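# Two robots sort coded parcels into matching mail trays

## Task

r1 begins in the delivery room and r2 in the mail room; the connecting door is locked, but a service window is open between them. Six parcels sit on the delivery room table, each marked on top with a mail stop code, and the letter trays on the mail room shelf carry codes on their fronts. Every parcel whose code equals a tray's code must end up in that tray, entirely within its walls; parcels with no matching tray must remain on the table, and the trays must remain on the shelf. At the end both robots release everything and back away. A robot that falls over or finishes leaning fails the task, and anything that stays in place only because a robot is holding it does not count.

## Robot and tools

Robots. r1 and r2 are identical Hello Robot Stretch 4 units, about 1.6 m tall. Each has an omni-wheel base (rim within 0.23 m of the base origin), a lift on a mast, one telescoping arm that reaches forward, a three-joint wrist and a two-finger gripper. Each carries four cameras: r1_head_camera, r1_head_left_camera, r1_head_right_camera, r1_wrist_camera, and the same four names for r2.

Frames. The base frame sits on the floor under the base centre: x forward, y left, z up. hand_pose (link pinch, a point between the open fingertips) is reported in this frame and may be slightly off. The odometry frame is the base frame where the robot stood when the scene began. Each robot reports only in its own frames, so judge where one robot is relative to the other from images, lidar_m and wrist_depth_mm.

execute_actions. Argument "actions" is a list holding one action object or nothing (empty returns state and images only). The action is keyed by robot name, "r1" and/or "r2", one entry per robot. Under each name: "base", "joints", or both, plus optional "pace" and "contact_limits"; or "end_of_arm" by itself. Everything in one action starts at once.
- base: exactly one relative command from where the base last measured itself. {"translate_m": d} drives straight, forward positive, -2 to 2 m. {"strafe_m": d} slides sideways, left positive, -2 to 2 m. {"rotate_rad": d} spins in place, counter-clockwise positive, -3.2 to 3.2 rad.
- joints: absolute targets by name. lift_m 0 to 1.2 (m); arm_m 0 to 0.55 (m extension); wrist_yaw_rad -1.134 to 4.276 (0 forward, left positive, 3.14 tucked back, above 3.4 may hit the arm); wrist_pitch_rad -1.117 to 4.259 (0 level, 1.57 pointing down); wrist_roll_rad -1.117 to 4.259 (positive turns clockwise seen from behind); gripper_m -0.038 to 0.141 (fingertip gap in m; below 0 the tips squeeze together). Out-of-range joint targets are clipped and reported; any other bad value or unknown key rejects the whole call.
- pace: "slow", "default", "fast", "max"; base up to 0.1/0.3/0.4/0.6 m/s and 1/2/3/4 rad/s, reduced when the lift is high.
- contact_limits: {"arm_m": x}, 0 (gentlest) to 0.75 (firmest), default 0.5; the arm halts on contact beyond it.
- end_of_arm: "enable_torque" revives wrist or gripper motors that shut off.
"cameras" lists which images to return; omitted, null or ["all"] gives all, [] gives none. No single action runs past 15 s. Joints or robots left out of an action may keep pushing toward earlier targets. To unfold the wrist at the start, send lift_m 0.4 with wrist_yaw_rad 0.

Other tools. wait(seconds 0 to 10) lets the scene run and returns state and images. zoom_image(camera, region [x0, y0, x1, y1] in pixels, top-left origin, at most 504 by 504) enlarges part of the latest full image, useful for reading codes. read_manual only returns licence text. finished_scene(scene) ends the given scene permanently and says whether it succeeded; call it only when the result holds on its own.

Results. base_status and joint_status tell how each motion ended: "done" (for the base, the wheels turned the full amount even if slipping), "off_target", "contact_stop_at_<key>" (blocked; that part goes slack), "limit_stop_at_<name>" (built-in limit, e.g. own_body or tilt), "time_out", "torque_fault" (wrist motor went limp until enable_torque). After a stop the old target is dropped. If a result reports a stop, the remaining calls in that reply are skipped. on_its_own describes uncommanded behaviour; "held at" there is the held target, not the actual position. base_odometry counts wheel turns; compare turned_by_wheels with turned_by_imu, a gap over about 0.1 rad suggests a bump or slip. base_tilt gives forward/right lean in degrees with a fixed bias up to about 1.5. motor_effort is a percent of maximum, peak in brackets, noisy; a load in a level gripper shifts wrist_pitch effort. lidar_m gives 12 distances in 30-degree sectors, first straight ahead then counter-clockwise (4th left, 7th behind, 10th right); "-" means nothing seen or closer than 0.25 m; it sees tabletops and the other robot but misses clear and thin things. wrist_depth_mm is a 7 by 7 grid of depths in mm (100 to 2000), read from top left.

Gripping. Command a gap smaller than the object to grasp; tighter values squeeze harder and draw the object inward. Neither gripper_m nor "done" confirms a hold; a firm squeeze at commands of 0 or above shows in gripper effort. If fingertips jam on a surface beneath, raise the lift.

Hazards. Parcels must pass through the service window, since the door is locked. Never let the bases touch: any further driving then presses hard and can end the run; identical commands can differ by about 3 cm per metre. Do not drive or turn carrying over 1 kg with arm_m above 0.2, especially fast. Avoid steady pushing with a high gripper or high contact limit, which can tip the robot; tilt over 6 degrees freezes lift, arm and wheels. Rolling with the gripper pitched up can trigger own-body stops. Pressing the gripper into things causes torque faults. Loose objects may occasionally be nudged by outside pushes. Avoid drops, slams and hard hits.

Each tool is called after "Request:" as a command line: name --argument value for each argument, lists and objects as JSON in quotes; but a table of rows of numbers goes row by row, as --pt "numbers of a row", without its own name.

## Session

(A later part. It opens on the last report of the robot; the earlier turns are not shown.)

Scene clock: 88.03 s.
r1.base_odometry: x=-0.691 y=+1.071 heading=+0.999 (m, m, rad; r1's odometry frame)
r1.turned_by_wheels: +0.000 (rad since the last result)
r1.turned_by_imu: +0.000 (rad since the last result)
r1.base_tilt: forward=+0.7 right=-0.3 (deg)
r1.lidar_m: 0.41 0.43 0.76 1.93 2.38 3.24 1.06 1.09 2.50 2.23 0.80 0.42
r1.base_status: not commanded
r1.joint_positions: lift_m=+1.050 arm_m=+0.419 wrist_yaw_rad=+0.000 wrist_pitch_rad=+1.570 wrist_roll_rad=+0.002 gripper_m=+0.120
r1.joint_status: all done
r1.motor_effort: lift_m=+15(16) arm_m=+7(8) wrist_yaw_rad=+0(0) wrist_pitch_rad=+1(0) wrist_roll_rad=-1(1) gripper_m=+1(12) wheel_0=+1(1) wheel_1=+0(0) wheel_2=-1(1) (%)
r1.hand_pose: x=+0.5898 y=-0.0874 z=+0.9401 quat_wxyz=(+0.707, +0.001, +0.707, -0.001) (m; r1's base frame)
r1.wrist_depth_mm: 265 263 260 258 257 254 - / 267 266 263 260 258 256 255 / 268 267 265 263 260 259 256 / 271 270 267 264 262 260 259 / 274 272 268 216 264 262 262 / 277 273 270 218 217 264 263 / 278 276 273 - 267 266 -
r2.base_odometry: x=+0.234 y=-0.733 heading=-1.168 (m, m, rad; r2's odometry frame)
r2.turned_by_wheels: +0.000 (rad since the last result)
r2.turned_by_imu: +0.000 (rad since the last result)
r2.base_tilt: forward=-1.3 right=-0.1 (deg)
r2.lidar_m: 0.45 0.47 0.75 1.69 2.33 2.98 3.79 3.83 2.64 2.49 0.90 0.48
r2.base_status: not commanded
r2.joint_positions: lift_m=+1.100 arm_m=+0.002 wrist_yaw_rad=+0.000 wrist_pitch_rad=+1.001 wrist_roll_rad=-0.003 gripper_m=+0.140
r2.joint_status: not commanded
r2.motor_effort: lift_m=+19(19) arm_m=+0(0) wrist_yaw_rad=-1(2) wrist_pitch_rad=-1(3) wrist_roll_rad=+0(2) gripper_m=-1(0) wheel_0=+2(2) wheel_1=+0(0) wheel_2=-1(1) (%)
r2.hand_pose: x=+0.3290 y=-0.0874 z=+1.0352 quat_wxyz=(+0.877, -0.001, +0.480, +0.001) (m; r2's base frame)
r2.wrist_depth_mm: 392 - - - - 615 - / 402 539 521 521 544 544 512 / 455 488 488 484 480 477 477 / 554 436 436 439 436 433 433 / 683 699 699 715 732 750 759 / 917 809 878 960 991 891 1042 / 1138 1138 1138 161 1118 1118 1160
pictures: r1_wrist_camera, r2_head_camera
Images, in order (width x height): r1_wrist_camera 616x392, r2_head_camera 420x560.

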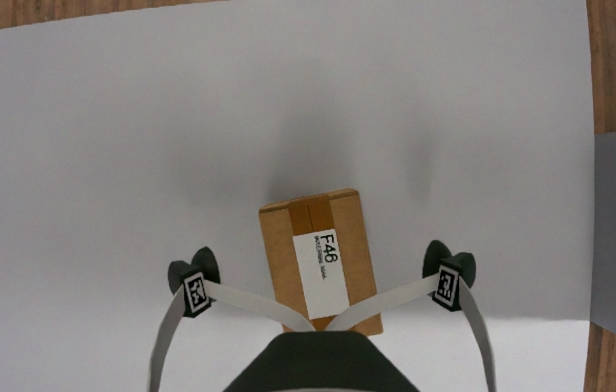

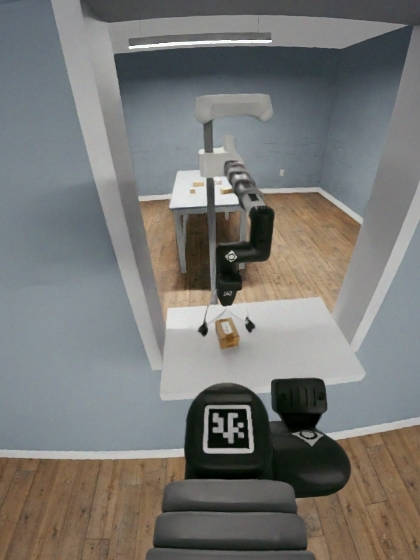

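Request:
execute_actions --actions '[{"r1": {"joints": {"lift_m": 1.12, "arm_m": 0.02}, "pace": "fast"}, "r2": {"base": {"strafe_m": 0.04}, "joints": {"wrist_pitch_rad": 1.57, "lift_m": 1.12}}}]' --cameras '["r2_head_camera"]'

Request:
execute_actions --actions '[{"r1": {"base": {"rotate_rad": 3.14}, "joints": {"gripper_m": 0.14}, "pace": "fast"}, "r2": {"joints": {"arm_m": 0.42}}}]' --cameras '["r1_head_camera", "r2_wrist_camera"]'

Scene clock: 91.17 s.
r1.base_odometry: x=-0.691 y=+1.071 heading=+0.999 (m, m, rad; r1's odometry frame)
r1.turned_by_wheels: +0.000 (rad since the last result)
r1.turned_by_imu: +0.000 (rad since the last result)
r1.base_tilt: forward=+0.7 right=-0.3 (deg)
r1.lidar_m: 0.40 0.40 0.72 1.93 2.39 3.27 1.06 1.17 2.47 2.20 0.79 0.44
r1.base_status: not commanded
r1.joint_positions: lift_m=+1.120 arm_m=+0.021 wrist_yaw_rad=+0.000 wrist_pitch_rad=+1.570 wrist_roll_rad=+0.002 gripper_m=+0.120
r1.joint_status: all done
r1.motor_effort: lift_m=+25(26) arm_m=-7(6) wrist_yaw_rad=+1(0) wrist_pitch_rad=+0(2) wrist_roll_rad=+0(1) gripper_m=+0(1) wheel_0=+1(1) wheel_1=+0(0) wheel_2=-1(1) (%)
r1.hand_pose: x=+0.1923 y=-0.0874 z=+1.0094 quat_wxyz=(+0.707, +0.001, +0.707, -0.001) (m; r1's base frame)
r1.wrist_depth_mm: 661 668 699 715 732 750 732 / 960 1008 1078 1118 1098 1078 1078 / 1229 1229 1205 1229 1205 1182 1182 / 1255 1229 1229 1205 1205 1205 1182 / 1281 1255 1025 1008 1229 1229 1205 / 1255 1255 1042 1025 1229 1229 1205 / 1308 1281 1255 - 1255 1229 1229
r2.base_odometry: x=+0.271 y=-0.717 heading=-1.169 (m, m, rad; r2's odometry frame)
r2.turned_by_wheels: +0.000 (rad since the last result)
r2.turned_by_imu: +0.001 (rad since the last result)
r2.base_tilt: forward=-1.3 right=+0.0 (deg)
r2.lidar_m: 0.43 0.47 0.75 1.67 2.26 2.92 3.79 3.83 2.69 2.53 0.88 0.50
r2.base_status: done
r2.joint_positions: lift_m=+1.120 arm_m=+0.002 wrist_yaw_rad=+0.000 wrist_pitch_rad=+1.569 wrist_roll_rad=-0.003 gripper_m=+0.140
r2.joint_status: all done
r2.motor_effort: lift_m=+20(22) arm_m=+0(0) wrist_yaw_rad=-2(2) wrist_pitch_rad=+4(6) wrist_roll_rad=+3(1) gripper_m=+0(2) wheel_0=-3(9) wheel_1=+1(8) wheel_2=+0(2) (%)
r2.hand_pose: x=+0.1737 y=-0.0874 z=+1.0095 quat_wxyz=(+0.708, -0.001, +0.707, +0.001) (m; r2's base frame)
r2.wrist_depth_mm: 668 691 707 732 750 768 778 / 931 976 1008 1060 1078 1138 1118 / 1255 1255 1255 1229 1229 1205 1205 / 1255 1255 1229 1229 1205 1160 1205 / 1255 1229 1205 1008 1205 1205 1182 / 1255 1255 1025 991 1229 1205 1205 / 1229 1205 1229 162 1182 1182 1138
pictures: r2_head_camera
Images, in order (width x height): r2_head_camera 420x560.

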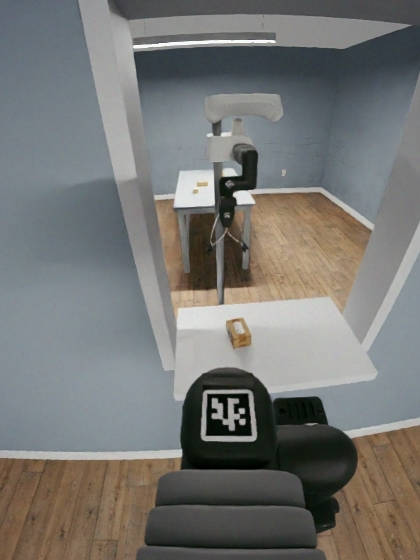

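Scene clock: 95.00 s.
r1.base_odometry: x=-0.691 y=+1.071 heading=-2.144 (m, m, rad; r1's odometry frame)
r1.turned_by_wheels: +3.140 (rad since the last result)
r1.turned_by_imu: +3.143 (rad since the last result)
r1.base_tilt: forward=+0.7 right=-0.3 (deg)
r1.lidar_m: 1.05 1.12 2.53 2.27 0.76 0.45 0.40 0.44 0.77 1.87 2.40 1.17
r1.base_status: done
r1.joint_positions: lift_m=+1.120 arm_m=+0.021 wrist_yaw_rad=+0.000 wrist_pitch_rad=+1.570 wrist_roll_rad=+0.002 gripper_m=+0.140
r1.joint_status: all done
r1.motor_effort: lift_m=+25(24) arm_m=-7(7) wrist_yaw_rad=+2(1) wrist_pitch_rad=+0(0) wrist_roll_rad=-1(0) gripper_m=+1(1) wheel_0=+0(5) wheel_1=+1(6) wheel_2=-2(6) (%)
r1.hand_pose: x=+0.1924 y=-0.0874 z=+1.0094 quat_wxyz=(+0.707, +0.001, +0.707, -0.001) (m; r1's base frame)
r1.wrist_depth_mm: 1229 1229 1182 1182 1205 1182 1160 / 1229 1205 1205 1205 1205 1182 1160 / 1255 1255 1229 1229 1205 1205 1205 / 1255 1229 1229 1205 1205 1205 1205 / 1255 1229 1008 1008 1205 1205 1205 / 1255 1281 1042 1025 1229 1205 1229 / 1255 1281 1255 - 1229 1229 1205
r2.base_odometry: x=+0.271 y=-0.717 heading=-1.169 (m, m, rad; r2's odometry frame)
r2.turned_by_wheels: +0.000 (rad since the last result)
r2.turned_by_imu: +0.001 (rad since the last result)
r2.base_tilt: forward=-1.2 right=+0.0 (deg)
r2.lidar_m: 0.45 0.45 0.76 1.70 2.28 2.93 3.79 3.83 2.68 2.53 0.91 0.48
r2.base_status: not commanded
r2.joint_positions: lift_m=+1.120 arm_m=+0.419 wrist_yaw_rad=+0.000 wrist_pitch_rad=+1.570 wrist_roll_rad=-0.003 gripper_m=+0.140
r2.joint_status: all done
r2.motor_effort: lift_m=+20(20) arm_m=+8(9) wrist_yaw_rad=-2(2) wrist_pitch_rad=+2(2) wrist_roll_rad=-1(1) gripper_m=+3(1) wheel_0=-3(3) wheel_1=+1(1) wheel_2=+0(0) (%)
r2.hand_pose: x=+0.5899 y=-0.0874 z=+1.0095 quat_wxyz=(+0.707, -0.001, +0.707, +0.001) (m; r2's base frame)
r2.wrist_depth_mm: 1281 349 345 342 342 334 334 / 809 347 342 340 336 336 332 / 345 345 342 338 334 330 330 / 342 343 340 287 332 329 327 / 342 342 338 330 332 327 327 / 340 340 334 332 330 325 324 / 788 334 330 161 325 324 322
pictures: r1_head_camera, r2_wrist_camera
Images, in order (width x height): r1_head_camera 420x560, r2_wrist_camera 616x392.

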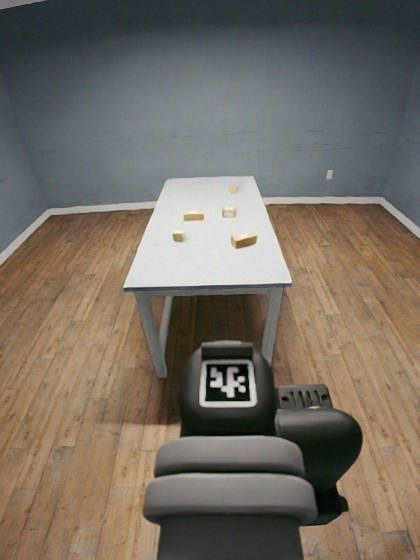

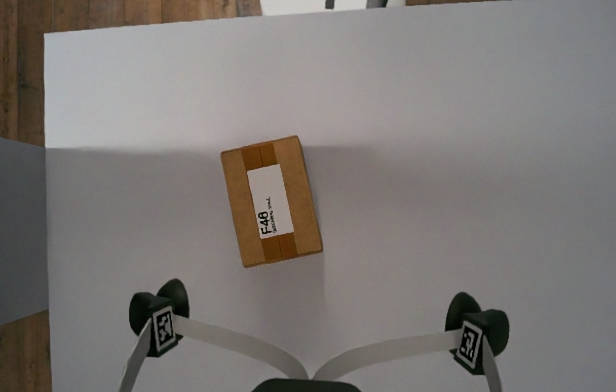

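Request:
execute_actions --actions '[{"r1": {"base": {"translate_m": 0.72}, "pace": "fast"}, "r2": {"base": {"strafe_m": 0.04}, "joints": {"arm_m": 0.49}}}]' --cameras '["r1_head_camera", "r2_wrist_camera"]'

Scene clock: 101.40 s.
r1.base_odometry: x=-1.082 y=+0.466 heading=-2.144 (m, m, rad; r1's odometry frame)
r1.turned_by_wheels: +0.000 (rad since the last result)
r1.turned_by_imu: +0.001 (rad since the last result)
r1.base_tilt: forward=+0.6 right=-0.3 (deg)
r1.lidar_m: 0.32 0.36 0.50 2.38 1.84 1.31 1.14 1.31 1.71 2.30 2.38 0.37
r1.base_status: done
r1.joint_positions: lift_m=+1.120 arm_m=+0.021 wrist_yaw_rad=+0.000 wrist_pitch_rad=+1.570 wrist_roll_rad=+0.002 gripper_m=+0.140
r1.joint_status: not commanded
r1.motor_effort: lift_m=+24(24) arm_m=-7(7) wrist_yaw_rad=+1(1) wrist_pitch_rad=-1(0) wrist_roll_rad=+0(0) gripper_m=-1(1) wheel_0=-2(7) wheel_1=+0(6) wheel_2=+2(9) (%)
r1.hand_pose: x=+0.1924 y=-0.0874 z=+1.0094 quat_wxyz=(+0.707, +0.001, +0.707, -0.001) (m; r1's base frame)
r1.wrist_depth_mm: 473 469 466 462 459 459 1160 / 477 473 469 466 466 1182 1182 / 1229 1255 1205 1205 1229 1205 1205 / 1229 1229 1229 1205 1205 1182 1205 / 1255 1255 1025 1025 1229 1205 1182 / 1255 1255 1042 1025 1205 1205 1229 / 1255 1281 1255 - 1255 1229 1229
r2.base_odometry: x=+0.308 y=-0.702 heading=-1.169 (m, m, rad; r2's odometry frame)
r2.turned_by_wheels: +0.000 (rad since the last result)
r2.turned_by_imu: +0.002 (rad since the last result)
r2.base_tilt: forward=-1.2 right=+0.0 (deg)
r2.lidar_m: 0.45 0.57 0.75 1.66 2.22 2.90 3.80 3.84 2.71 2.57 0.72 0.49
r2.base_status: done
r2.joint_positions: lift_m=+1.120 arm_m=+0.489 wrist_yaw_rad=+0.000 wrist_pitch_rad=+1.570 wrist_roll_rad=-0.003 gripper_m=+0.140
r2.joint_status: all done
r2.motor_effort: lift_m=+20(20) arm_m=+7(9) wrist_yaw_rad=-2(2) wrist_pitch_rad=-1(2) wrist_roll_rad=+0(2) gripper_m=+1(1) wheel_0=-1(8) wheel_1=+0(9) wheel_2=+0(0) (%)
r2.hand_pose: x=+0.6598 y=-0.0874 z=+1.0095 quat_wxyz=(+0.707, -0.001, +0.707, +0.001) (m; r2's base frame)
r2.wrist_depth_mm: 1281 1255 1229 1255 1255 1255 1229 / 1308 1255 1255 1229 1229 334 332 / 1229 345 342 340 332 330 330 / 1255 343 340 334 332 330 327 / 306 340 336 286 330 327 325 / 296 338 336 282 329 325 324 / 293 334 332 161 325 322 320
pictures: r1_head_camera, r2_wrist_camera
Images, in order (width x height): r1_head_camera 420x560, r2_wrist_camera 616x392.

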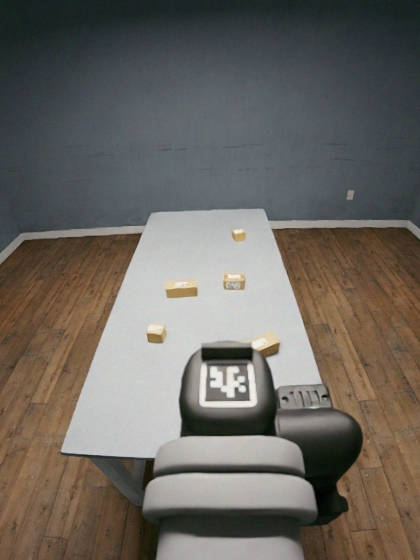

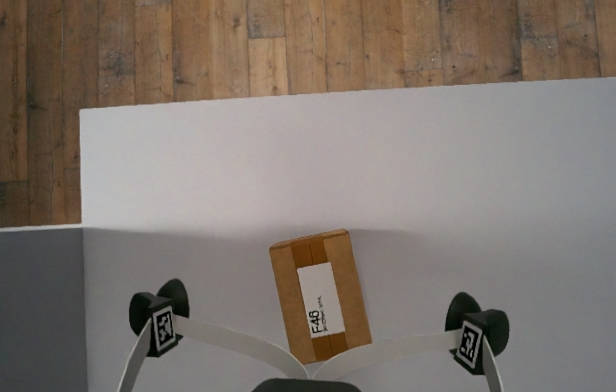

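Request:
execute_actions --actions '[{"r1": {"base": {"strafe_m": -0.05}, "joints": {"arm_m": 0.5, "lift_m": 1.0}}, "r2": {"joints": {"lift_m": 1.05, "wrist_roll_rad": -0.2}}}]' --cameras '["r1_wrist_camera", "r2_wrist_camera"]'

Scene clock: 105.83 s.
r1.base_odometry: x=-1.124 y=+0.493 heading=-2.144 (m, m, rad; r1's odometry frame)
r1.turned_by_wheels: +0.000 (rad since the last result)
r1.turned_by_imu: +0.000 (rad since the last result)
r1.base_tilt: forward=+0.7 right=-0.3 (deg)
r1.lidar_m: 0.34 0.35 0.52 2.45 1.84 1.22 1.14 1.29 1.74 2.24 2.34 0.33
r1.base_status: done
r1.joint_positions: lift_m=+1.000 arm_m=+0.499 wrist_yaw_rad=+0.000 wrist_pitch_rad=+1.570 wrist_roll_rad=+0.002 gripper_m=+0.140
r1.joint_status: all done
r1.motor_effort: lift_m=+15(22) arm_m=+8(9) wrist_yaw_rad=+0(1) wrist_pitch_rad=+1(1) wrist_roll_rad=+0(0) gripper_m=-1(1) wheel_0=+0(10) wheel_1=+0(6) wheel_2=+0(2) (%)
r1.hand_pose: x=+0.6699 y=-0.0874 z=+0.8901 quat_wxyz=(+0.707, +0.001, +0.707, -0.001) (m; r1's base frame)
r1.wrist_depth_mm: 351 351 347 343 342 1060 1060 / 355 353 349 347 343 343 1060 / 357 353 351 347 347 343 1060 / 362 359 355 300 349 347 1078 / 364 362 357 353 353 349 1098 / 368 364 359 355 353 355 1098 / 368 366 362 - 357 357 1098
r2.base_odometry: x=+0.308 y=-0.702 heading=-1.169 (m, m, rad; r2's odometry frame)
r2.turned_by_wheels: +0.000 (rad since the last result)
r2.turned_by_imu: +0.001 (rad since the last result)
r2.base_tilt: forward=-1.2 right=-0.1 (deg)
r2.lidar_m: 0.44 0.57 0.75 1.66 2.24 2.88 3.80 3.82 2.71 2.54 0.73 0.49
r2.base_status: not commanded
r2.joint_positions: lift_m=+1.050 arm_m=+0.489 wrist_yaw_rad=+0.000 wrist_pitch_rad=+1.570 wrist_roll_rad=-0.200 gripper_m=+0.140
r2.joint_status: all done
r2.motor_effort: lift_m=+16(18) arm_m=+7(7) wrist_yaw_rad=-2(2) wrist_pitch_rad=+2(1) wrist_roll_rad=-3(6) gripper_m=-1(2) wheel_0=-1(1) wheel_1=+0(0) wheel_2=+0(0) (%)
r2.hand_pose: x=+0.6598 y=-0.0874 z=+0.9399 quat_wxyz=(+0.704, -0.070, +0.703, +0.070) (m; r2's base frame)
r2.wrist_depth_mm: 1229 1182 1182 1160 1205 1160 1138 / 1229 274 273 271 267 265 1118 / 732 273 270 267 266 263 260 / 273 272 270 266 264 262 259 / 272 270 267 216 262 259 258 / 271 270 266 213 259 257 257 / 270 266 264 162 212 256 256
pictures: r1_wrist_camera, r2_wrist_camera
Images, in order (width x height): r1_wrist_camera 616x392, r2_wrist_camera 616x392.

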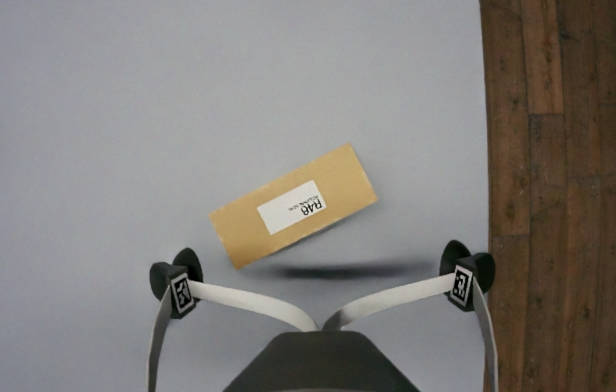

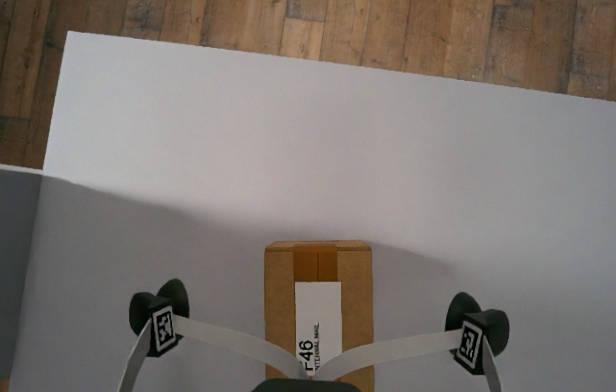

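Request:
zoom_image --camera "r1_wrist_camera" --region '[240, 160, 350, 250]'

Request:
execute_actions --actions '[{"r1": {"base": {"strafe_m": 0.024}, "joints": {"arm_m": 0.533, "wrist_roll_rad": 1.107, "gripper_m": 0.11}}, "r2": {"joints": {"gripper_m": 0.03}}}]' --cameras '["r1_wrist_camera", "r2_wrist_camera"]'

Region (240, 160, 350, 250) of r1_wrist_camera's 616x392 image, scaled by 4.582; it fills the top 412 rows of this view, and the rest is white.

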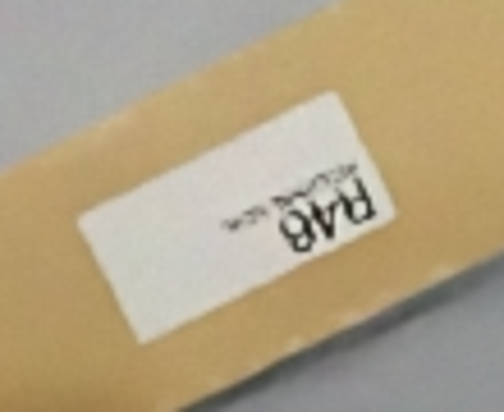

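Scene clock: 108.47 s.
r1.base_odometry: x=-1.103 y=+0.480 heading=-2.144 (m, m, rad; r1's odometry frame)
r1.turned_by_wheels: +0.000 (rad since the last result)
r1.turned_by_imu: +0.000 (rad since the last result)
r1.base_tilt: forward=+0.7 right=-0.3 (deg)
r1.lidar_m: 0.34 0.39 0.49 2.41 1.84 1.31 1.12 1.28 1.74 2.27 2.38 0.36
r1.base_status: done
r1.joint_positions: lift_m=+1.000 arm_m=+0.532 wrist_yaw_rad=+0.000 wrist_pitch_rad=+1.570 wrist_roll_rad=+1.107 gripper_m=+0.110
r1.joint_status: all done
r1.motor_effort: lift_m=+16(15) arm_m=+8(8) wrist_yaw_rad=+0(0) wrist_pitch_rad=+1(1) wrist_roll_rad=+1(6) gripper_m=+0(1) wheel_0=+0(5) wheel_1=+1(2) wheel_2=+0(1) (%)
r1.hand_pose: x=+0.7028 y=-0.0874 z=+0.8901 quat_wxyz=(+0.602, +0.372, +0.601, -0.371) (m; r1's base frame)
r1.wrist_depth_mm: 353 351 347 347 1060 1060 1042 / 355 351 347 345 343 1060 1060 / 359 355 351 351 347 343 699 / 362 357 353 300 349 343 343 / 364 362 357 303 351 349 347 / 368 364 357 303 353 351 349 / 370 366 364 - 355 355 353
r2.base_odometry: x=+0.308 y=-0.702 heading=-1.169 (m, m, rad; r2's odometry frame)
r2.turned_by_wheels: +0.000 (rad since the last result)
r2.turned_by_imu: +0.001 (rad since the last result)
r2.base_tilt: forward=-1.2 right=+0.0 (deg)
r2.lidar_m: 0.44 0.57 0.74 1.68 2.24 2.88 3.79 3.82 2.71 2.57 0.72 0.50
r2.base_status: not commanded
r2.joint_positions: lift_m=+1.050 arm_m=+0.489 wrist_yaw_rad=+0.000 wrist_pitch_rad=+1.570 wrist_roll_rad=-0.200 gripper_m=+0.030
r2.joint_status: all done
r2.motor_effort: lift_m=+16(16) arm_m=+8(7) wrist_yaw_rad=-2(1) wrist_pitch_rad=+3(1) wrist_roll_rad=+1(1) gripper_m=-17(20) wheel_0=-1(1) wheel_1=+0(0) wheel_2=+0(0) (%)
r2.hand_pose: x=+0.6599 y=-0.0874 z=+0.9399 quat_wxyz=(+0.704, -0.070, +0.703, +0.070) (m; r2's base frame)
r2.wrist_depth_mm: 1205 1182 1182 1182 1160 1138 1138 / 1182 276 273 270 266 265 1118 / 732 272 271 268 265 263 260 / 272 271 270 266 264 262 259 / 272 270 267 208 260 259 257 / 270 267 211 205 205 257 256 / 270 266 264 204 204 256 255
pictures: r1_wrist_camera, r2_wrist_camera
Images, in order (width x height): r1_wrist_camera 616x392, r2_wrist_camera 616x392.

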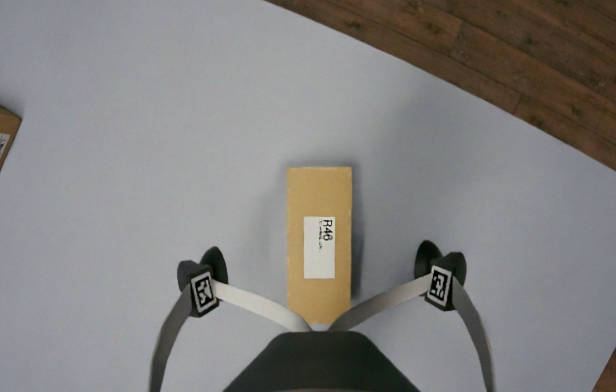

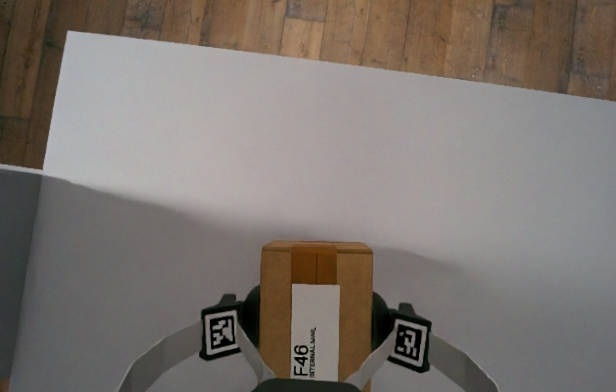

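Request:
zoom_image --camera "r1_wrist_camera" --region '[290, 205, 350, 285]'

Request:
execute_actions --actions '[{"r1": {"joints": {"lift_m": 0.907}}, "r2": {"joints": {"lift_m": 1.13}}}]' --cameras '["r1_wrist_camera", "r2_wrist_camera"]'

Region (290, 205, 350, 285) of r1_wrist_camera's 616x392 image, scaled by 6.300; it fills the left 378 columns of this view, and the rest is white.

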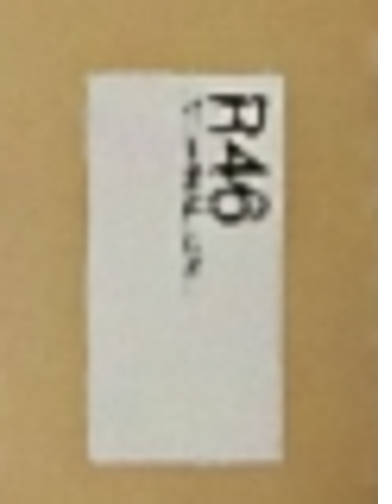

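Scene clock: 110.17 s.
r1.base_odometry: x=-1.103 y=+0.480 heading=-2.144 (m, m, rad; r1's odometry frame)
r1.turned_by_wheels: +0.000 (rad since the last result)
r1.turned_by_imu: +0.000 (rad since the last result)
r1.base_tilt: forward=+0.7 right=-0.3 (deg)
r1.lidar_m: 0.34 0.37 0.50 2.41 1.81 1.30 1.13 1.30 1.73 2.28 2.38 0.39
r1.base_status: not commanded
r1.joint_positions: lift_m=+0.907 arm_m=+0.532 wrist_yaw_rad=+0.000 wrist_pitch_rad=+1.570 wrist_roll_rad=+1.107 gripper_m=+0.110
r1.joint_status: all done
r1.motor_effort: lift_m=+15(16) arm_m=+8(8) wrist_yaw_rad=+0(0) wrist_pitch_rad=+0(0) wrist_roll_rad=+1(2) gripper_m=+1(3) wheel_0=+0(0) wheel_1=+1(1) wheel_2=+1(1) (%)
r1.hand_pose: x=+0.7028 y=-0.0874 z=+0.7971 quat_wxyz=(+0.602, +0.372, +0.601, -0.371) (m; r1's base frame)
r1.wrist_depth_mm: 260 257 255 254 251 976 976 / 262 260 257 256 254 252 960 / 264 262 259 257 256 254 252 / 266 264 263 208 257 255 254 / 268 265 263 209 259 257 256 / 271 268 264 211 260 258 258 / 272 272 267 - 262 260 -
r2.base_odometry: x=+0.308 y=-0.702 heading=-1.169 (m, m, rad; r2's odometry frame)
r2.turned_by_wheels: +0.000 (rad since the last result)
r2.turned_by_imu: +0.000 (rad since the last result)
r2.base_tilt: forward=-1.3 right=+0.0 (deg)
r2.lidar_m: 0.45 0.56 0.74 1.64 2.23 2.87 3.79 3.84 2.71 2.56 0.71 0.49
r2.base_status: not commanded
r2.joint_positions: lift_m=+1.130 arm_m=+0.489 wrist_yaw_rad=+0.000 wrist_pitch_rad=+1.570 wrist_roll_rad=-0.200 gripper_m=+0.030
r2.joint_status: all done
r2.motor_effort: lift_m=+20(22) arm_m=+8(8) wrist_yaw_rad=-2(1) wrist_pitch_rad=+0(1) wrist_roll_rad=+1(0) gripper_m=-17(16) wheel_0=-1(1) wheel_1=+0(0) wheel_2=+0(0) (%)
r2.hand_pose: x=+0.6599 y=-0.0874 z=+1.0195 quat_wxyz=(+0.704, -0.070, +0.703, +0.070) (m; r2's base frame)
r2.wrist_depth_mm: 1308 1255 1281 1255 1229 1205 1205 / 1281 1255 353 1255 1255 1255 1205 / 1255 355 351 347 343 343 340 / 293 351 349 345 342 340 338 / 294 347 345 208 338 334 334 / 303 349 210 206 205 334 332 / 798 345 342 204 204 330 330
pictures: r1_wrist_camera, r2_wrist_camera
Images, in order (width x height): r1_wrist_camera 616x392, r2_wrist_camera 616x392.

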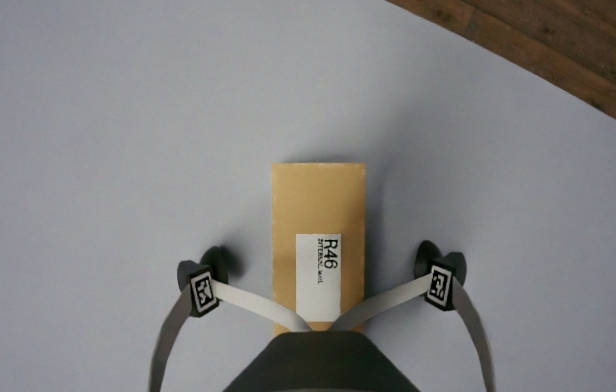

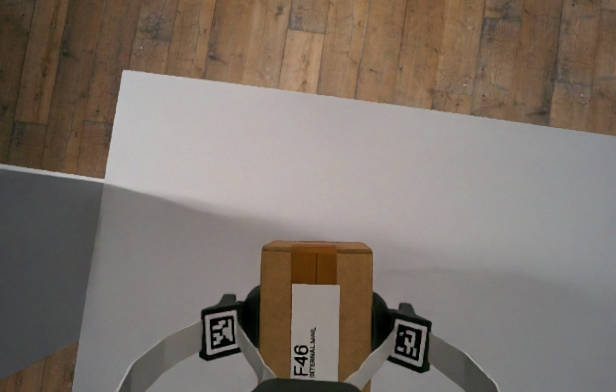

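Request:
execute_actions --actions '[{"r1": {"joints": {"gripper_m": 0.02}}, "r2": {"joints": {"arm_m": 0.02, "wrist_roll_rad": 0.0}, "pace": "fast"}}]' --cameras '["r1_wrist_camera"]'

Request:
execute_actions --actions '[{"r1": {"joints": {"lift_m": 1.0}}, "r2": {"base": {"rotate_rad": 3.09}, "pace": "default"}}]' --cameras '["r1_wrist_camera", "r2_head_camera", "r2_wrist_camera"]'

Scene clock: 112.50 s.
r1.base_odometry: x=-1.103 y=+0.480 heading=-2.144 (m, m, rad; r1's odometry frame)
r1.turned_by_wheels: +0.000 (rad since the last result)
r1.turned_by_imu: +0.000 (rad since the last result)
r1.base_tilt: forward=+0.6 right=-0.3 (deg)
r1.lidar_m: 0.33 0.35 0.52 2.42 1.80 1.30 1.12 1.31 1.73 2.27 2.38 0.36
r1.base_status: not commanded
r1.joint_positions: lift_m=+0.907 arm_m=+0.532 wrist_yaw_rad=+0.000 wrist_pitch_rad=+1.570 wrist_roll_rad=+1.107 gripper_m=+0.020
r1.joint_status: all done
r1.motor_effort: lift_m=+16(15) arm_m=+8(8) wrist_yaw_rad=+0(1) wrist_pitch_rad=+0(1) wrist_roll_rad=+1(1) gripper_m=-17(11) wheel_0=+0(0) wheel_1=+1(1) wheel_2=+1(1) (%)
r1.hand_pose: x=+0.7028 y=-0.0874 z=+0.7971 quat_wxyz=(+0.602, +0.372, +0.601, -0.371) (m; r1's base frame)
r1.wrist_depth_mm: 259 257 256 253 251 976 960 / 262 259 257 255 253 251 976 / 263 263 258 257 255 253 252 / 266 264 262 198 256 254 254 / 268 265 264 200 257 256 256 / 271 268 189 201 200 258 257 / 272 271 268 - 263 262 -
r2.base_odometry: x=+0.308 y=-0.702 heading=-1.169 (m, m, rad; r2's odometry frame)
r2.turned_by_wheels: +0.000 (rad since the last result)
r2.turned_by_imu: +0.001 (rad since the last result)
r2.base_tilt: forward=-1.3 right=+0.0 (deg)
r2.lidar_m: 0.44 0.56 0.74 1.67 2.26 2.86 3.79 3.82 2.71 2.56 0.70 0.49
r2.base_status: not commanded
r2.joint_positions: lift_m=+1.130 arm_m=+0.021 wrist_yaw_rad=+0.000 wrist_pitch_rad=+1.570 wrist_roll_rad=+0.000 gripper_m=+0.030
r2.joint_status: all done
r2.motor_effort: lift_m=+20(20) arm_m=-8(8) wrist_yaw_rad=-1(2) wrist_pitch_rad=+1(1) wrist_roll_rad=-1(2) gripper_m=-15(17) wheel_0=-1(1) wheel_1=+0(0) wheel_2=+0(0) (%)
r2.hand_pose: x=+0.1923 y=-0.0874 z=+1.0195 quat_wxyz=(+0.707, +0.000, +0.707, +0.000) (m; r2's base frame)
r2.wrist_depth_mm: 627 654 668 699 699 723 741 / 878 904 946 991 1025 1042 1098 / 1255 1281 1255 1255 1205 1205 1205 / 1255 1255 1229 1205 1229 1205 1205 / 1255 1255 1255 207 1229 1205 1160 / 1255 1229 210 206 205 1205 1205 / 1255 1205 1008 204 204 1205 1182
pictures: r1_wrist_camera
Images, in order (width x height): r1_wrist_camera 616x392.

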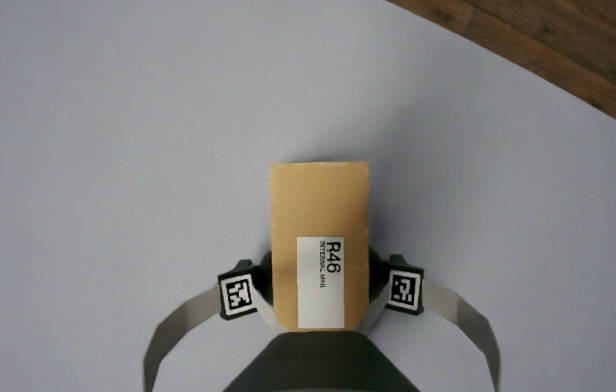

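Scene clock: 116.33 s.
r1.base_odometry: x=-1.103 y=+0.480 heading=-2.144 (m, m, rad; r1's odometry frame)
r1.turned_by_wheels: +0.000 (rad since the last result)
r1.turned_by_imu: +0.000 (rad since the last result)
r1.base_tilt: forward=+0.6 right=-0.3 (deg)
r1.lidar_m: 0.31 0.37 0.52 2.41 1.81 1.26 1.14 1.29 1.72 2.29 2.37 0.38
r1.base_status: not commanded
r1.joint_positions: lift_m=+1.000 arm_m=+0.532 wrist_yaw_rad=+0.000 wrist_pitch_rad=+1.570 wrist_roll_rad=+1.107 gripper_m=+0.020
r1.joint_status: all done
r1.motor_effort: lift_m=+25(26) arm_m=+8(8) wrist_yaw_rad=+0(0) wrist_pitch_rad=+0(1) wrist_roll_rad=+1(1) gripper_m=-14(14) wheel_0=+0(0) wheel_1=+0(1) wheel_2=+0(0) (%)
r1.hand_pose: x=+0.7028 y=-0.0874 z=+0.8893 quat_wxyz=(+0.602, +0.372, +0.601, -0.371) (m; r1's base frame)
r1.wrist_depth_mm: 351 349 345 345 1060 1060 1060 / 353 351 349 345 342 1060 1042 / 357 355 351 347 345 343 342 / 359 357 355 198 347 345 342 / 366 359 355 199 351 347 347 / 366 362 190 201 200 349 349 / 368 366 362 - 355 353 349
r2.base_odometry: x=+0.308 y=-0.702 heading=+1.921 (m, m, rad; r2's odometry frame)
r2.turned_by_wheels: +3.089 (rad since the last result)
r2.turned_by_imu: +3.148 (rad since the last result)
r2.base_tilt: forward=-1.2 right=+0.0 (deg)
r2.lidar_m: 3.30 3.32 2.78 2.56 0.94 0.49 0.45 0.47 0.71 1.43 2.21 2.77
r2.base_status: done
r2.joint_positions: lift_m=+1.130 arm_m=+0.021 wrist_yaw_rad=+0.000 wrist_pitch_rad=+1.570 wrist_roll_rad=+0.000 gripper_m=+0.030
r2.joint_status: not commanded
r2.motor_effort: lift_m=+20(20) arm_m=-8(7) wrist_yaw_rad=-1(1) wrist_pitch_rad=+0(1) wrist_roll_rad=+0(1) gripper_m=-16(16) wheel_0=-3(3) wheel_1=-2(5) wheel_2=-3(7) (%)
r2.hand_pose: x=+0.1924 y=-0.0874 z=+1.0195 quat_wxyz=(+0.707, +0.000, +0.707, +0.000) (m; r2's base frame)
r2.wrist_depth_mm: 1308 1255 1255 1255 1229 1229 1205 / 1308 1281 1255 1255 1229 1229 1205 / 1255 1255 1229 1229 1205 1205 1205 / 1255 1281 1255 1229 1229 1182 1205 / 1255 1255 1205 208 1205 1182 1182 / 1255 1255 211 205 205 1229 1182 / 1229 1229 1025 204 205 1205 1160
pictures: r1_wrist_camera, r2_head_camera, r2_wrist_camera
Images, in order (width x height): r1_wrist_camera 616x392, r2_head_camera 420x560, r2_wrist_camera 616x392.

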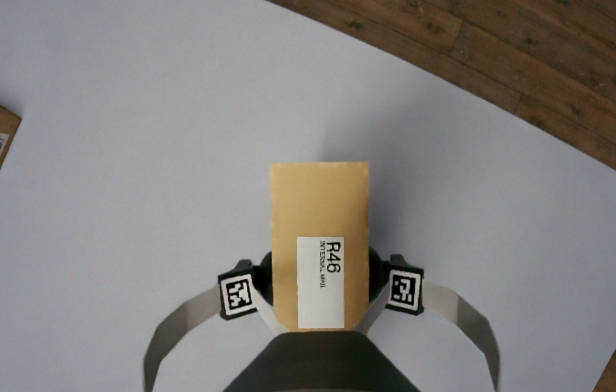

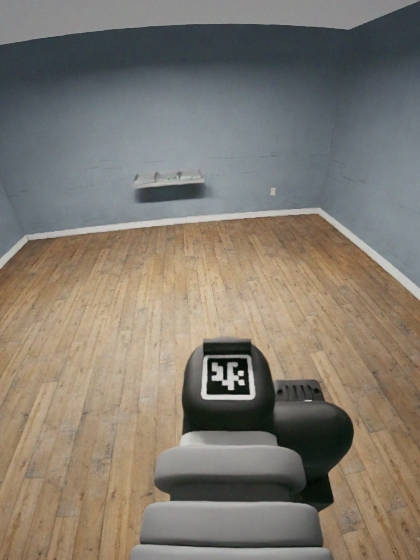

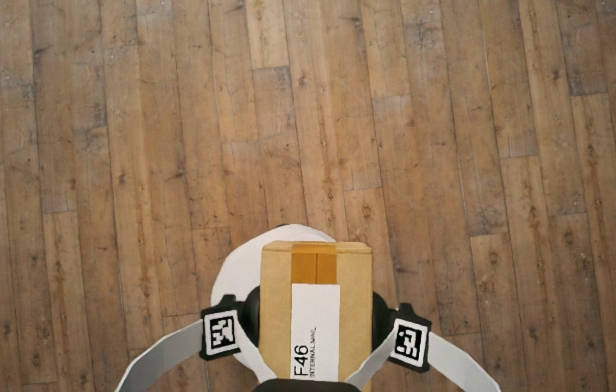

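Request:
zoom_image --camera "r2_head_camera" --region '[0, 150, 420, 260]'

Region (0, 150, 420, 260) of r2_head_camera's 420x560 image, scaled by 1.200, with more detail than that image has; it fills the top 132 rows of this view, and the rest is white.

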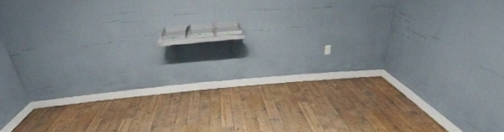

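Request:
execute_actions --actions '[{"r1": {"joints": {"arm_m": 0.02, "lift_m": 1.1, "wrist_roll_rad": 0.0}, "pace": "fast"}, "r2": {"base": {"rotate_rad": 0.10}}}]' --cameras '[]'

Request:
execute_actions --actions '[{"r1": {"base": {"rotate_rad": 3.14}, "pace": "default"}, "r2": {"base": {"translate_m": 1.5}, "pace": "fast"}}]' --cameras '["r1_head_camera", "r2_head_camera"]'

Scene clock: 121.20 s.
r1.base_odometry: x=-1.103 y=+0.480 heading=-2.144 (m, m, rad; r1's odometry frame)
r1.turned_by_wheels: +0.000 (rad since the last result)
r1.turned_by_imu: +0.000 (rad since the last result)
r1.base_tilt: forward=+0.7 right=-0.3 (deg)
r1.lidar_m: 0.34 0.36 0.49 2.44 1.83 1.31 1.13 1.26 1.74 2.27 2.36 0.39
r1.base_status: not commanded
r1.joint_positions: lift_m=+1.100 arm_m=+0.021 wrist_yaw_rad=+0.000 wrist_pitch_rad=+1.570 wrist_roll_rad=+0.000 gripper_m=+0.020
r1.joint_status: all done
r1.motor_effort: lift_m=+25(25) arm_m=-7(7) wrist_yaw_rad=+1(0) wrist_pitch_rad=-1(0) wrist_roll_rad=-1(5) gripper_m=-17(15) wheel_0=+0(0) wheel_1=+0(1) wheel_2=+1(0) (%)
r1.hand_pose: x=+0.1923 y=-0.0874 z=+0.9893 quat_wxyz=(+0.707, +0.000, +0.707, +0.000) (m; r1's base frame)
r1.wrist_depth_mm: 455 449 445 442 439 1138 1138 / 455 455 449 449 442 1138 1160 / 1205 1229 1205 1182 1160 1182 1160 / 1205 1205 1205 198 1182 1182 1182 / 1229 1229 1229 200 1182 1182 1205 / 1255 1255 190 200 199 1182 1182 / 1255 1255 1255 - 1205 1205 1205
r2.base_odometry: x=+0.308 y=-0.702 heading=+2.020 (m, m, rad; r2's odometry frame)
r2.turned_by_wheels: +0.100 (rad since the last result)
r2.turned_by_imu: +0.103 (rad since the last result)
r2.base_tilt: forward=-1.2 right=+0.0 (deg)
r2.lidar_m: 3.29 3.81 2.69 2.56 0.71 0.49 0.45 0.57 0.78 1.88 2.26 2.99
r2.base_status: done
r2.joint_positions: lift_m=+1.130 arm_m=+0.021 wrist_yaw_rad=+0.000 wrist_pitch_rad=+1.570 wrist_roll_rad=+0.000 gripper_m=+0.030
r2.joint_status: not commanded
r2.motor_effort: lift_m=+20(20) arm_m=-7(7) wrist_yaw_rad=-1(1) wrist_pitch_rad=+1(1) wrist_roll_rad=+1(1) gripper_m=-18(17) wheel_0=-3(4) wheel_1=+0(4) wheel_2=-1(5) (%)
r2.hand_pose: x=+0.1924 y=-0.0874 z=+1.0195 quat_wxyz=(+0.707, +0.000, +0.707, +0.000) (m; r2's base frame)
r2.wrist_depth_mm: 1308 1281 1255 1229 1229 1229 1205 / 1255 1281 1255 1281 1229 1229 1229 / 1281 1255 1255 1229 1205 1229 1229 / 1281 1255 1229 1229 1205 1205 1205 / 1281 1281 1281 208 1205 1182 1205 / 1255 1229 210 206 205 1205 1160 / 1255 1255 1025 204 204 1182 1160
pictures: none
No camera images: the call's "cameras" was empty. Leave "cameras" out to get every camera's image.

Scene clock: 127.37 s.
r1.base_odometry: x=-1.103 y=+0.480 heading=+0.996 (m, m, rad; r1's odometry frame)
r1.turned_by_wheels: +3.140 (rad since the last result)
r1.turned_by_imu: +3.143 (rad since the last result)
r1.base_tilt: forward=+0.7 right=-0.3 (deg)
r1.lidar_m: 1.12 1.32 1.71 2.27 2.36 0.36 0.36 0.34 0.49 2.44 1.83 1.19
r1.base_status: done
r1.joint_positions: lift_m=+1.100 arm_m=+0.021 wrist_yaw_rad=+0.000 wrist_pitch_rad=+1.570 wrist_roll_rad=+0.000 gripper_m=+0.020
r1.joint_status: not commanded
r1.motor_effort: lift_m=+24(25) arm_m=-7(8) wrist_yaw_rad=+0(1) wrist_pitch_rad=+2(0) wrist_roll_rad=-1(1) gripper_m=-14(15) wheel_0=+0(5) wheel_1=+0(6) wheel_2=-2(5) (%)
r1.hand_pose: x=+0.1925 y=-0.0874 z=+0.9894 quat_wxyz=(+0.707, +0.000, +0.707, +0.000) (m; r1's base frame)
r1.wrist_depth_mm: 1182 1182 1205 1182 1138 1160 1160 / 1205 1182 1182 1182 1182 1160 1182 / 1205 1205 1205 1182 1160 1160 1160 / 1229 1205 1205 198 1205 1205 1182 / 1255 1255 1205 200 1205 1182 1182 / 1229 1255 189 201 200 1205 1205 / 1281 1255 1255 - 1205 1205 1182
r2.base_odometry: x=-0.344 y=+0.649 heading=+2.021 (m, m, rad; r2's odometry frame)
r2.turned_by_wheels: +0.000 (rad since the last result)
r2.turned_by_imu: +0.001 (rad since the last result)
r2.base_tilt: forward=-1.3 right=+0.0 (deg)
r2.lidar_m: 1.81 1.86 2.79 2.62 2.70 2.19 2.06 2.10 2.22 2.13 2.17 2.39
r2.base_status: done
r2.joint_positions: lift_m=+1.130 arm_m=+0.021 wrist_yaw_rad=+0.000 wrist_pitch_rad=+1.570 wrist_roll_rad=+0.000 gripper_m=+0.030
r2.joint_status: not commanded
r2.motor_effort: lift_m=+20(20) arm_m=-7(7) wrist_yaw_rad=-1(1) wrist_pitch_rad=-1(1) wrist_roll_rad=+1(1) gripper_m=-16(13) wheel_0=+2(7) wheel_1=-1(5) wheel_2=+0(11) (%)
r2.hand_pose: x=+0.1924 y=-0.0874 z=+1.0195 quat_wxyz=(+0.707, +0.000, +0.707, +0.000) (m; r2's base frame)
r2.wrist_depth_mm: 1281 1281 1229 1255 1255 1205 1229 / 1281 1281 1255 1255 1229 1229 1229 / 1281 1281 1255 1255 1229 1229 1205 / 1281 1255 1229 1229 1205 1229 1205 / 1255 1255 1255 208 1205 1182 1205 / 1255 1255 211 206 205 1182 1205 / 1229 1255 1008 204 204 1160 1182
pictures: r1_head_camera, r2_head_camera
Images, in order (width x height): r1_head_camera 420x560, r2_head_camera 420x560.

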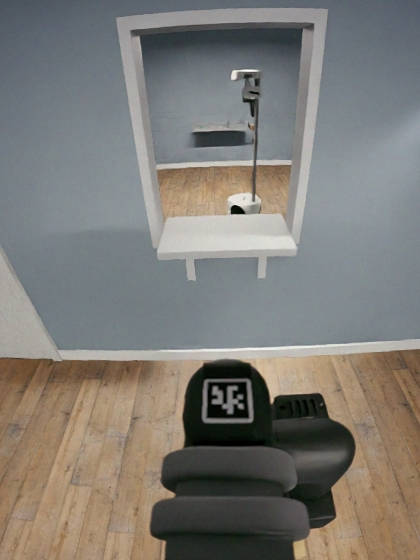

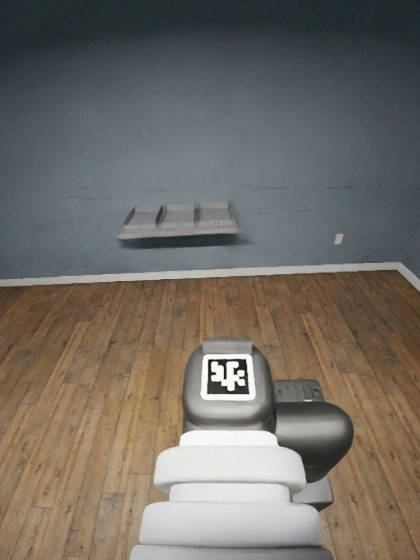

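Request:
execute_actions --actions '[{"r1": {"base": {"translate_m": 0.72}, "pace": "fast"}, "r2": {"base": {"translate_m": 1.0}, "pace": "fast"}}]' --cameras '["r1_head_camera"]'

Request:
execute_actions --actions '[{"r1": {"joints": {"arm_m": 0.44}}, "r2": {"base": {"translate_m": 0.46}, "joints": {"lift_m": 1.08}, "pace": "default"}}]' --cameras '["r1_wrist_camera", "r2_head_camera"]'

Scene clock: 132.93 s.
r1.base_odometry: x=-0.712 y=+1.085 heading=+0.996 (m, m, rad; r1's odometry frame)
r1.turned_by_wheels: +0.000 (rad since the last result)
r1.turned_by_imu: +0.001 (rad since the last result)
r1.base_tilt: forward=+0.7 right=-0.3 (deg)
r1.lidar_m: 0.40 0.40 0.73 1.87 2.36 3.22 1.08 1.11 2.53 2.25 0.77 0.44
r1.base_status: done
r1.joint_positions: lift_m=+1.100 arm_m=+0.021 wrist_yaw_rad=+0.000 wrist_pitch_rad=+1.570 wrist_roll_rad=+0.000 gripper_m=+0.020
r1.joint_status: not commanded
r1.motor_effort: lift_m=+24(24) arm_m=-7(8) wrist_yaw_rad=+0(1) wrist_pitch_rad=+1(1) wrist_roll_rad=-1(1) gripper_m=-15(12) wheel_0=+0(6) wheel_1=-1(7) wheel_2=+3(9) (%)
r1.hand_pose: x=+0.1924 y=-0.0874 z=+0.9894 quat_wxyz=(+0.707, +0.000, +0.707, +0.000) (m; r1's base frame)
r1.wrist_depth_mm: 654 668 691 715 723 750 750 / 946 1008 1078 1098 1098 1098 1098 / 1205 1205 1182 1182 1182 1182 1182 / 1229 1205 1205 198 1205 1160 1160 / 1229 1229 1229 199 1205 1205 1160 / 1255 1255 190 201 200 1205 1182 / 1255 1255 1229 - 1255 1205 1182
r2.base_odometry: x=-0.779 y=+1.549 heading=+2.021 (m, m, rad; r2's odometry frame)
r2.turned_by_wheels: +0.000 (rad since the last result)
r2.turned_by_imu: +0.001 (rad since the last result)
r2.base_tilt: forward=-1.2 right=-0.1 (deg)
r2.lidar_m: 0.80 0.83 1.11 2.68 2.77 3.23 3.08 3.12 2.20 2.08 1.91 1.34
r2.base_status: done
r2.joint_positions: lift_m=+1.130 arm_m=+0.021 wrist_yaw_rad=+0.000 wrist_pitch_rad=+1.570 wrist_roll_rad=+0.000 gripper_m=+0.030
r2.joint_status: not commanded
r2.motor_effort: lift_m=+20(20) arm_m=-7(7) wrist_yaw_rad=-1(2) wrist_pitch_rad=+2(1) wrist_roll_rad=-1(1) gripper_m=-14(18) wheel_0=+2(6) wheel_1=+1(6) wheel_2=+1(10) (%)
r2.hand_pose: x=+0.1924 y=-0.0874 z=+1.0195 quat_wxyz=(+0.707, +0.000, +0.707, +0.000) (m; r2's base frame)
r2.wrist_depth_mm: 1308 1281 1255 1255 1229 1229 1229 / 1281 1281 1281 1255 1229 1229 1205 / 1255 1255 1255 1229 1205 1205 1229 / 1229 1229 1255 1229 1205 1205 1205 / 1281 1255 1255 208 1182 1205 1182 / 1255 1229 211 206 205 1205 1160 / 1229 1229 1025 204 204 1160 1182
pictures: r1_head_camera
Images, in order (width x height): r1_head_camera 420x560.

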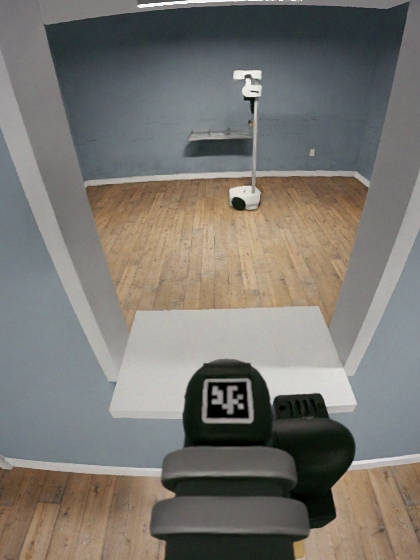

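Scene clock: 135.93 s.
r1.base_odometry: x=-0.712 y=+1.085 heading=+0.996 (m, m, rad; r1's odometry frame)
r1.turned_by_wheels: +0.000 (rad since the last result)
r1.turned_by_imu: +0.000 (rad since the last result)
r1.base_tilt: forward=+0.7 right=-0.4 (deg)
r1.lidar_m: 0.41 0.43 0.74 1.93 2.37 3.19 1.07 1.09 2.54 2.28 0.78 0.44
r1.base_status: not commanded
r1.joint_positions: lift_m=+1.100 arm_m=+0.439 wrist_yaw_rad=+0.000 wrist_pitch_rad=+1.570 wrist_roll_rad=+0.000 gripper_m=+0.020
r1.joint_status: all done
r1.motor_effort: lift_m=+24(24) arm_m=+8(7) wrist_yaw_rad=+0(0) wrist_pitch_rad=+1(2) wrist_roll_rad=-1(1) gripper_m=-16(17) wheel_0=+0(0) wheel_1=+0(0) wheel_2=+2(2) (%)
r1.hand_pose: x=+0.6098 y=-0.0874 z=+0.9894 quat_wxyz=(+0.707, +0.000, +0.707, +0.000) (m; r1's base frame)
r1.wrist_depth_mm: 1205 1182 1160 1182 1160 1138 1138 / 317 314 310 309 306 303 301 / 320 315 315 310 309 306 303 / 322 319 315 198 309 309 306 / 325 322 319 200 312 310 309 / 327 325 190 201 200 312 312 / 330 327 324 - 317 315 314
r2.base_odometry: x=-0.980 y=+1.964 heading=+2.021 (m, m, rad; r2's odometry frame)
r2.turned_by_wheels: +0.000 (rad since the last result)
r2.turned_by_imu: +0.001 (rad since the last result)
r2.base_tilt: forward=-1.2 right=+0.0 (deg)
r2.lidar_m: 0.32 0.34 0.46 2.68 2.77 3.65 3.55 3.06 2.18 2.06 1.22 0.37
r2.base_status: done
r2.joint_positions: lift_m=+1.080 arm_m=+0.021 wrist_yaw_rad=+0.000 wrist_pitch_rad=+1.570 wrist_roll_rad=+0.000 gripper_m=+0.030
r2.joint_status: all done
r2.motor_effort: lift_m=+16(19) arm_m=-7(7) wrist_yaw_rad=-1(1) wrist_pitch_rad=+0(0) wrist_roll_rad=+2(0) gripper_m=-19(16) wheel_0=+2(6) wheel_1=+0(6) wheel_2=+0(9) (%)
r2.hand_pose: x=+0.1924 y=-0.0874 z=+0.9699 quat_wxyz=(+0.707, +0.000, +0.707, +0.000) (m; r2's base frame)
r2.wrist_depth_mm: 421 449 445 439 1160 1138 1160 / 452 452 445 439 1205 1160 1182 / 1182 1205 1205 1205 1182 1160 1182 / 1229 1205 1182 1182 1160 1138 1138 / 1205 1205 1205 208 1160 1138 1138 / 1205 1182 211 206 205 1160 1138 / 1205 1182 960 204 204 1138 1138
pictures: r1_wrist_camera, r2_head_camera
Images, in order (width x height): r1_wrist_camera 616x392, r2_head_camera 420x560.

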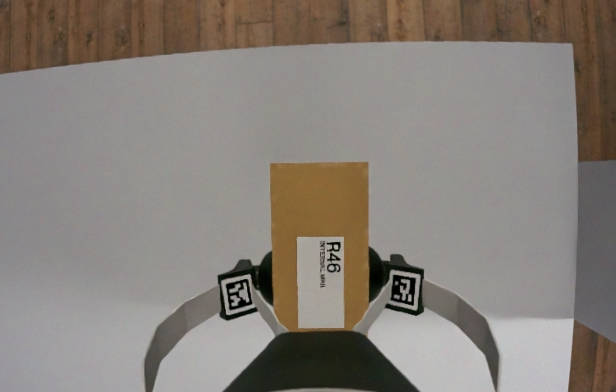

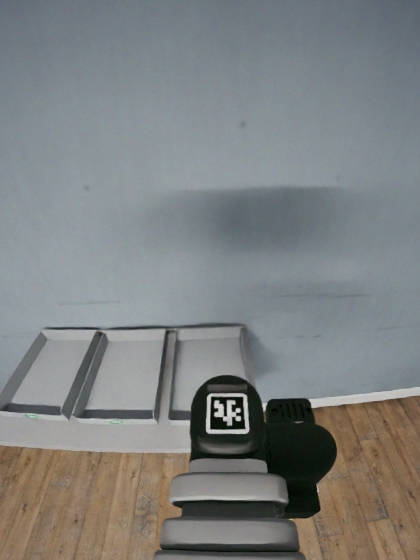

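Request:
execute_actions --actions '[{"r1": {"joints": {"lift_m": 1.044}, "pace": "slow"}, "r2": {"base": {"strafe_m": 0.12}, "joints": {"arm_m": 0.3}}}]' --cameras '["r1_wrist_camera", "r2_wrist_camera"]'

Scene clock: 139.00 s.
r1.base_odometry: x=-0.712 y=+1.085 heading=+0.996 (m, m, rad; r1's odometry frame)
r1.turned_by_wheels: +0.000 (rad since the last result)
r1.turned_by_imu: +0.000 (rad since the last result)
r1.base_tilt: forward=+0.7 right=-0.3 (deg)
r1.lidar_m: 0.37 0.43 0.77 1.88 2.34 3.22 1.06 1.10 2.57 2.25 0.79 0.43
r1.base_status: not commanded
r1.joint_positions: lift_m=+1.044 arm_m=+0.439 wrist_yaw_rad=+0.000 wrist_pitch_rad=+1.570 wrist_roll_rad=+0.000 gripper_m=+0.020
r1.joint_status: all done
r1.motor_effort: lift_m=+15(23) arm_m=+8(7) wrist_yaw_rad=+0(0) wrist_pitch_rad=+2(1) wrist_roll_rad=-1(1) gripper_m=-15(14) wheel_0=+0(0) wheel_1=+0(1) wheel_2=+2(2) (%)
r1.hand_pose: x=+0.6098 y=-0.0874 z=+0.9341 quat_wxyz=(+0.707, +0.000, +0.707, +0.000) (m; r1's base frame)
r1.wrist_depth_mm: 1160 258 255 253 250 248 - / 260 259 257 254 252 250 249 / 263 260 258 256 254 252 251 / 266 262 260 197 256 254 252 / 267 265 262 200 257 256 255 / 270 267 189 201 199 257 257 / 271 270 267 - 262 259 -
r2.base_odometry: x=-1.088 y=+1.911 heading=+2.021 (m, m, rad; r2's odometry frame)
r2.turned_by_wheels: +0.000 (rad since the last result)
r2.turned_by_imu: +0.001 (rad since the last result)
r2.base_tilt: forward=-1.2 right=+0.0 (deg)
r2.lidar_m: 0.33 0.35 0.48 2.57 2.64 3.49 3.55 3.24 2.30 2.18 1.20 0.36
r2.base_status: done
r2.joint_positions: lift_m=+1.080 arm_m=+0.299 wrist_yaw_rad=+0.000 wrist_pitch_rad=+1.570 wrist_roll_rad=+0.000 gripper_m=+0.030
r2.joint_status: all done
r2.motor_effort: lift_m=+16(16) arm_m=+7(7) wrist_yaw_rad=-3(1) wrist_pitch_rad=+2(1) wrist_roll_rad=+0(1) gripper_m=-17(17) wheel_0=+0(7) wheel_1=-1(8) wheel_2=+0(2) (%)
r2.hand_pose: x=+0.4699 y=-0.0874 z=+0.9699 quat_wxyz=(+0.707, +0.000, +0.707, +0.000) (m; r2's base frame)
r2.wrist_depth_mm: 452 449 442 439 430 597 591 / 445 445 439 436 430 878 854 / 442 445 436 433 430 1160 1160 / 442 436 436 430 427 1160 1138 / 439 436 430 208 427 1138 1160 / 436 436 211 206 205 1160 1138 / 439 436 427 203 204 1160 1098
pictures: r1_wrist_camera, r2_wrist_camera
Images, in order (width x height): r1_wrist_camera 616x392, r2_wrist_camera 616x392.

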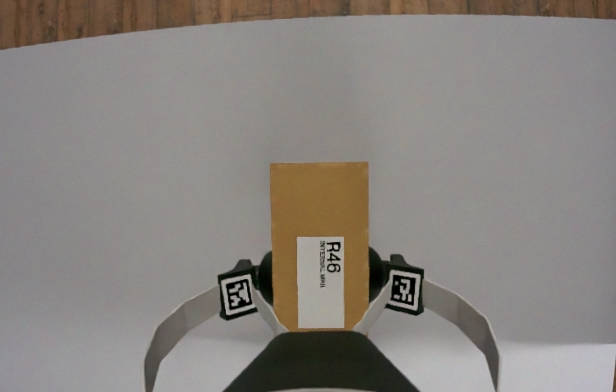

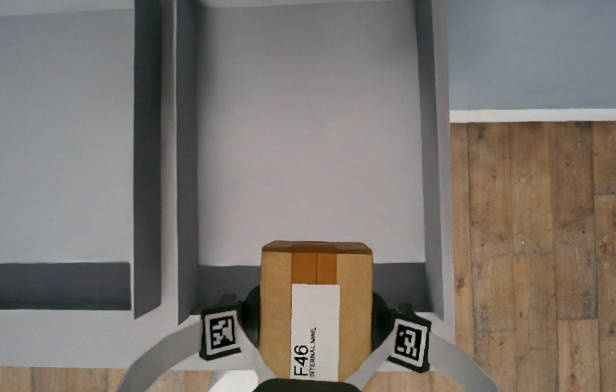

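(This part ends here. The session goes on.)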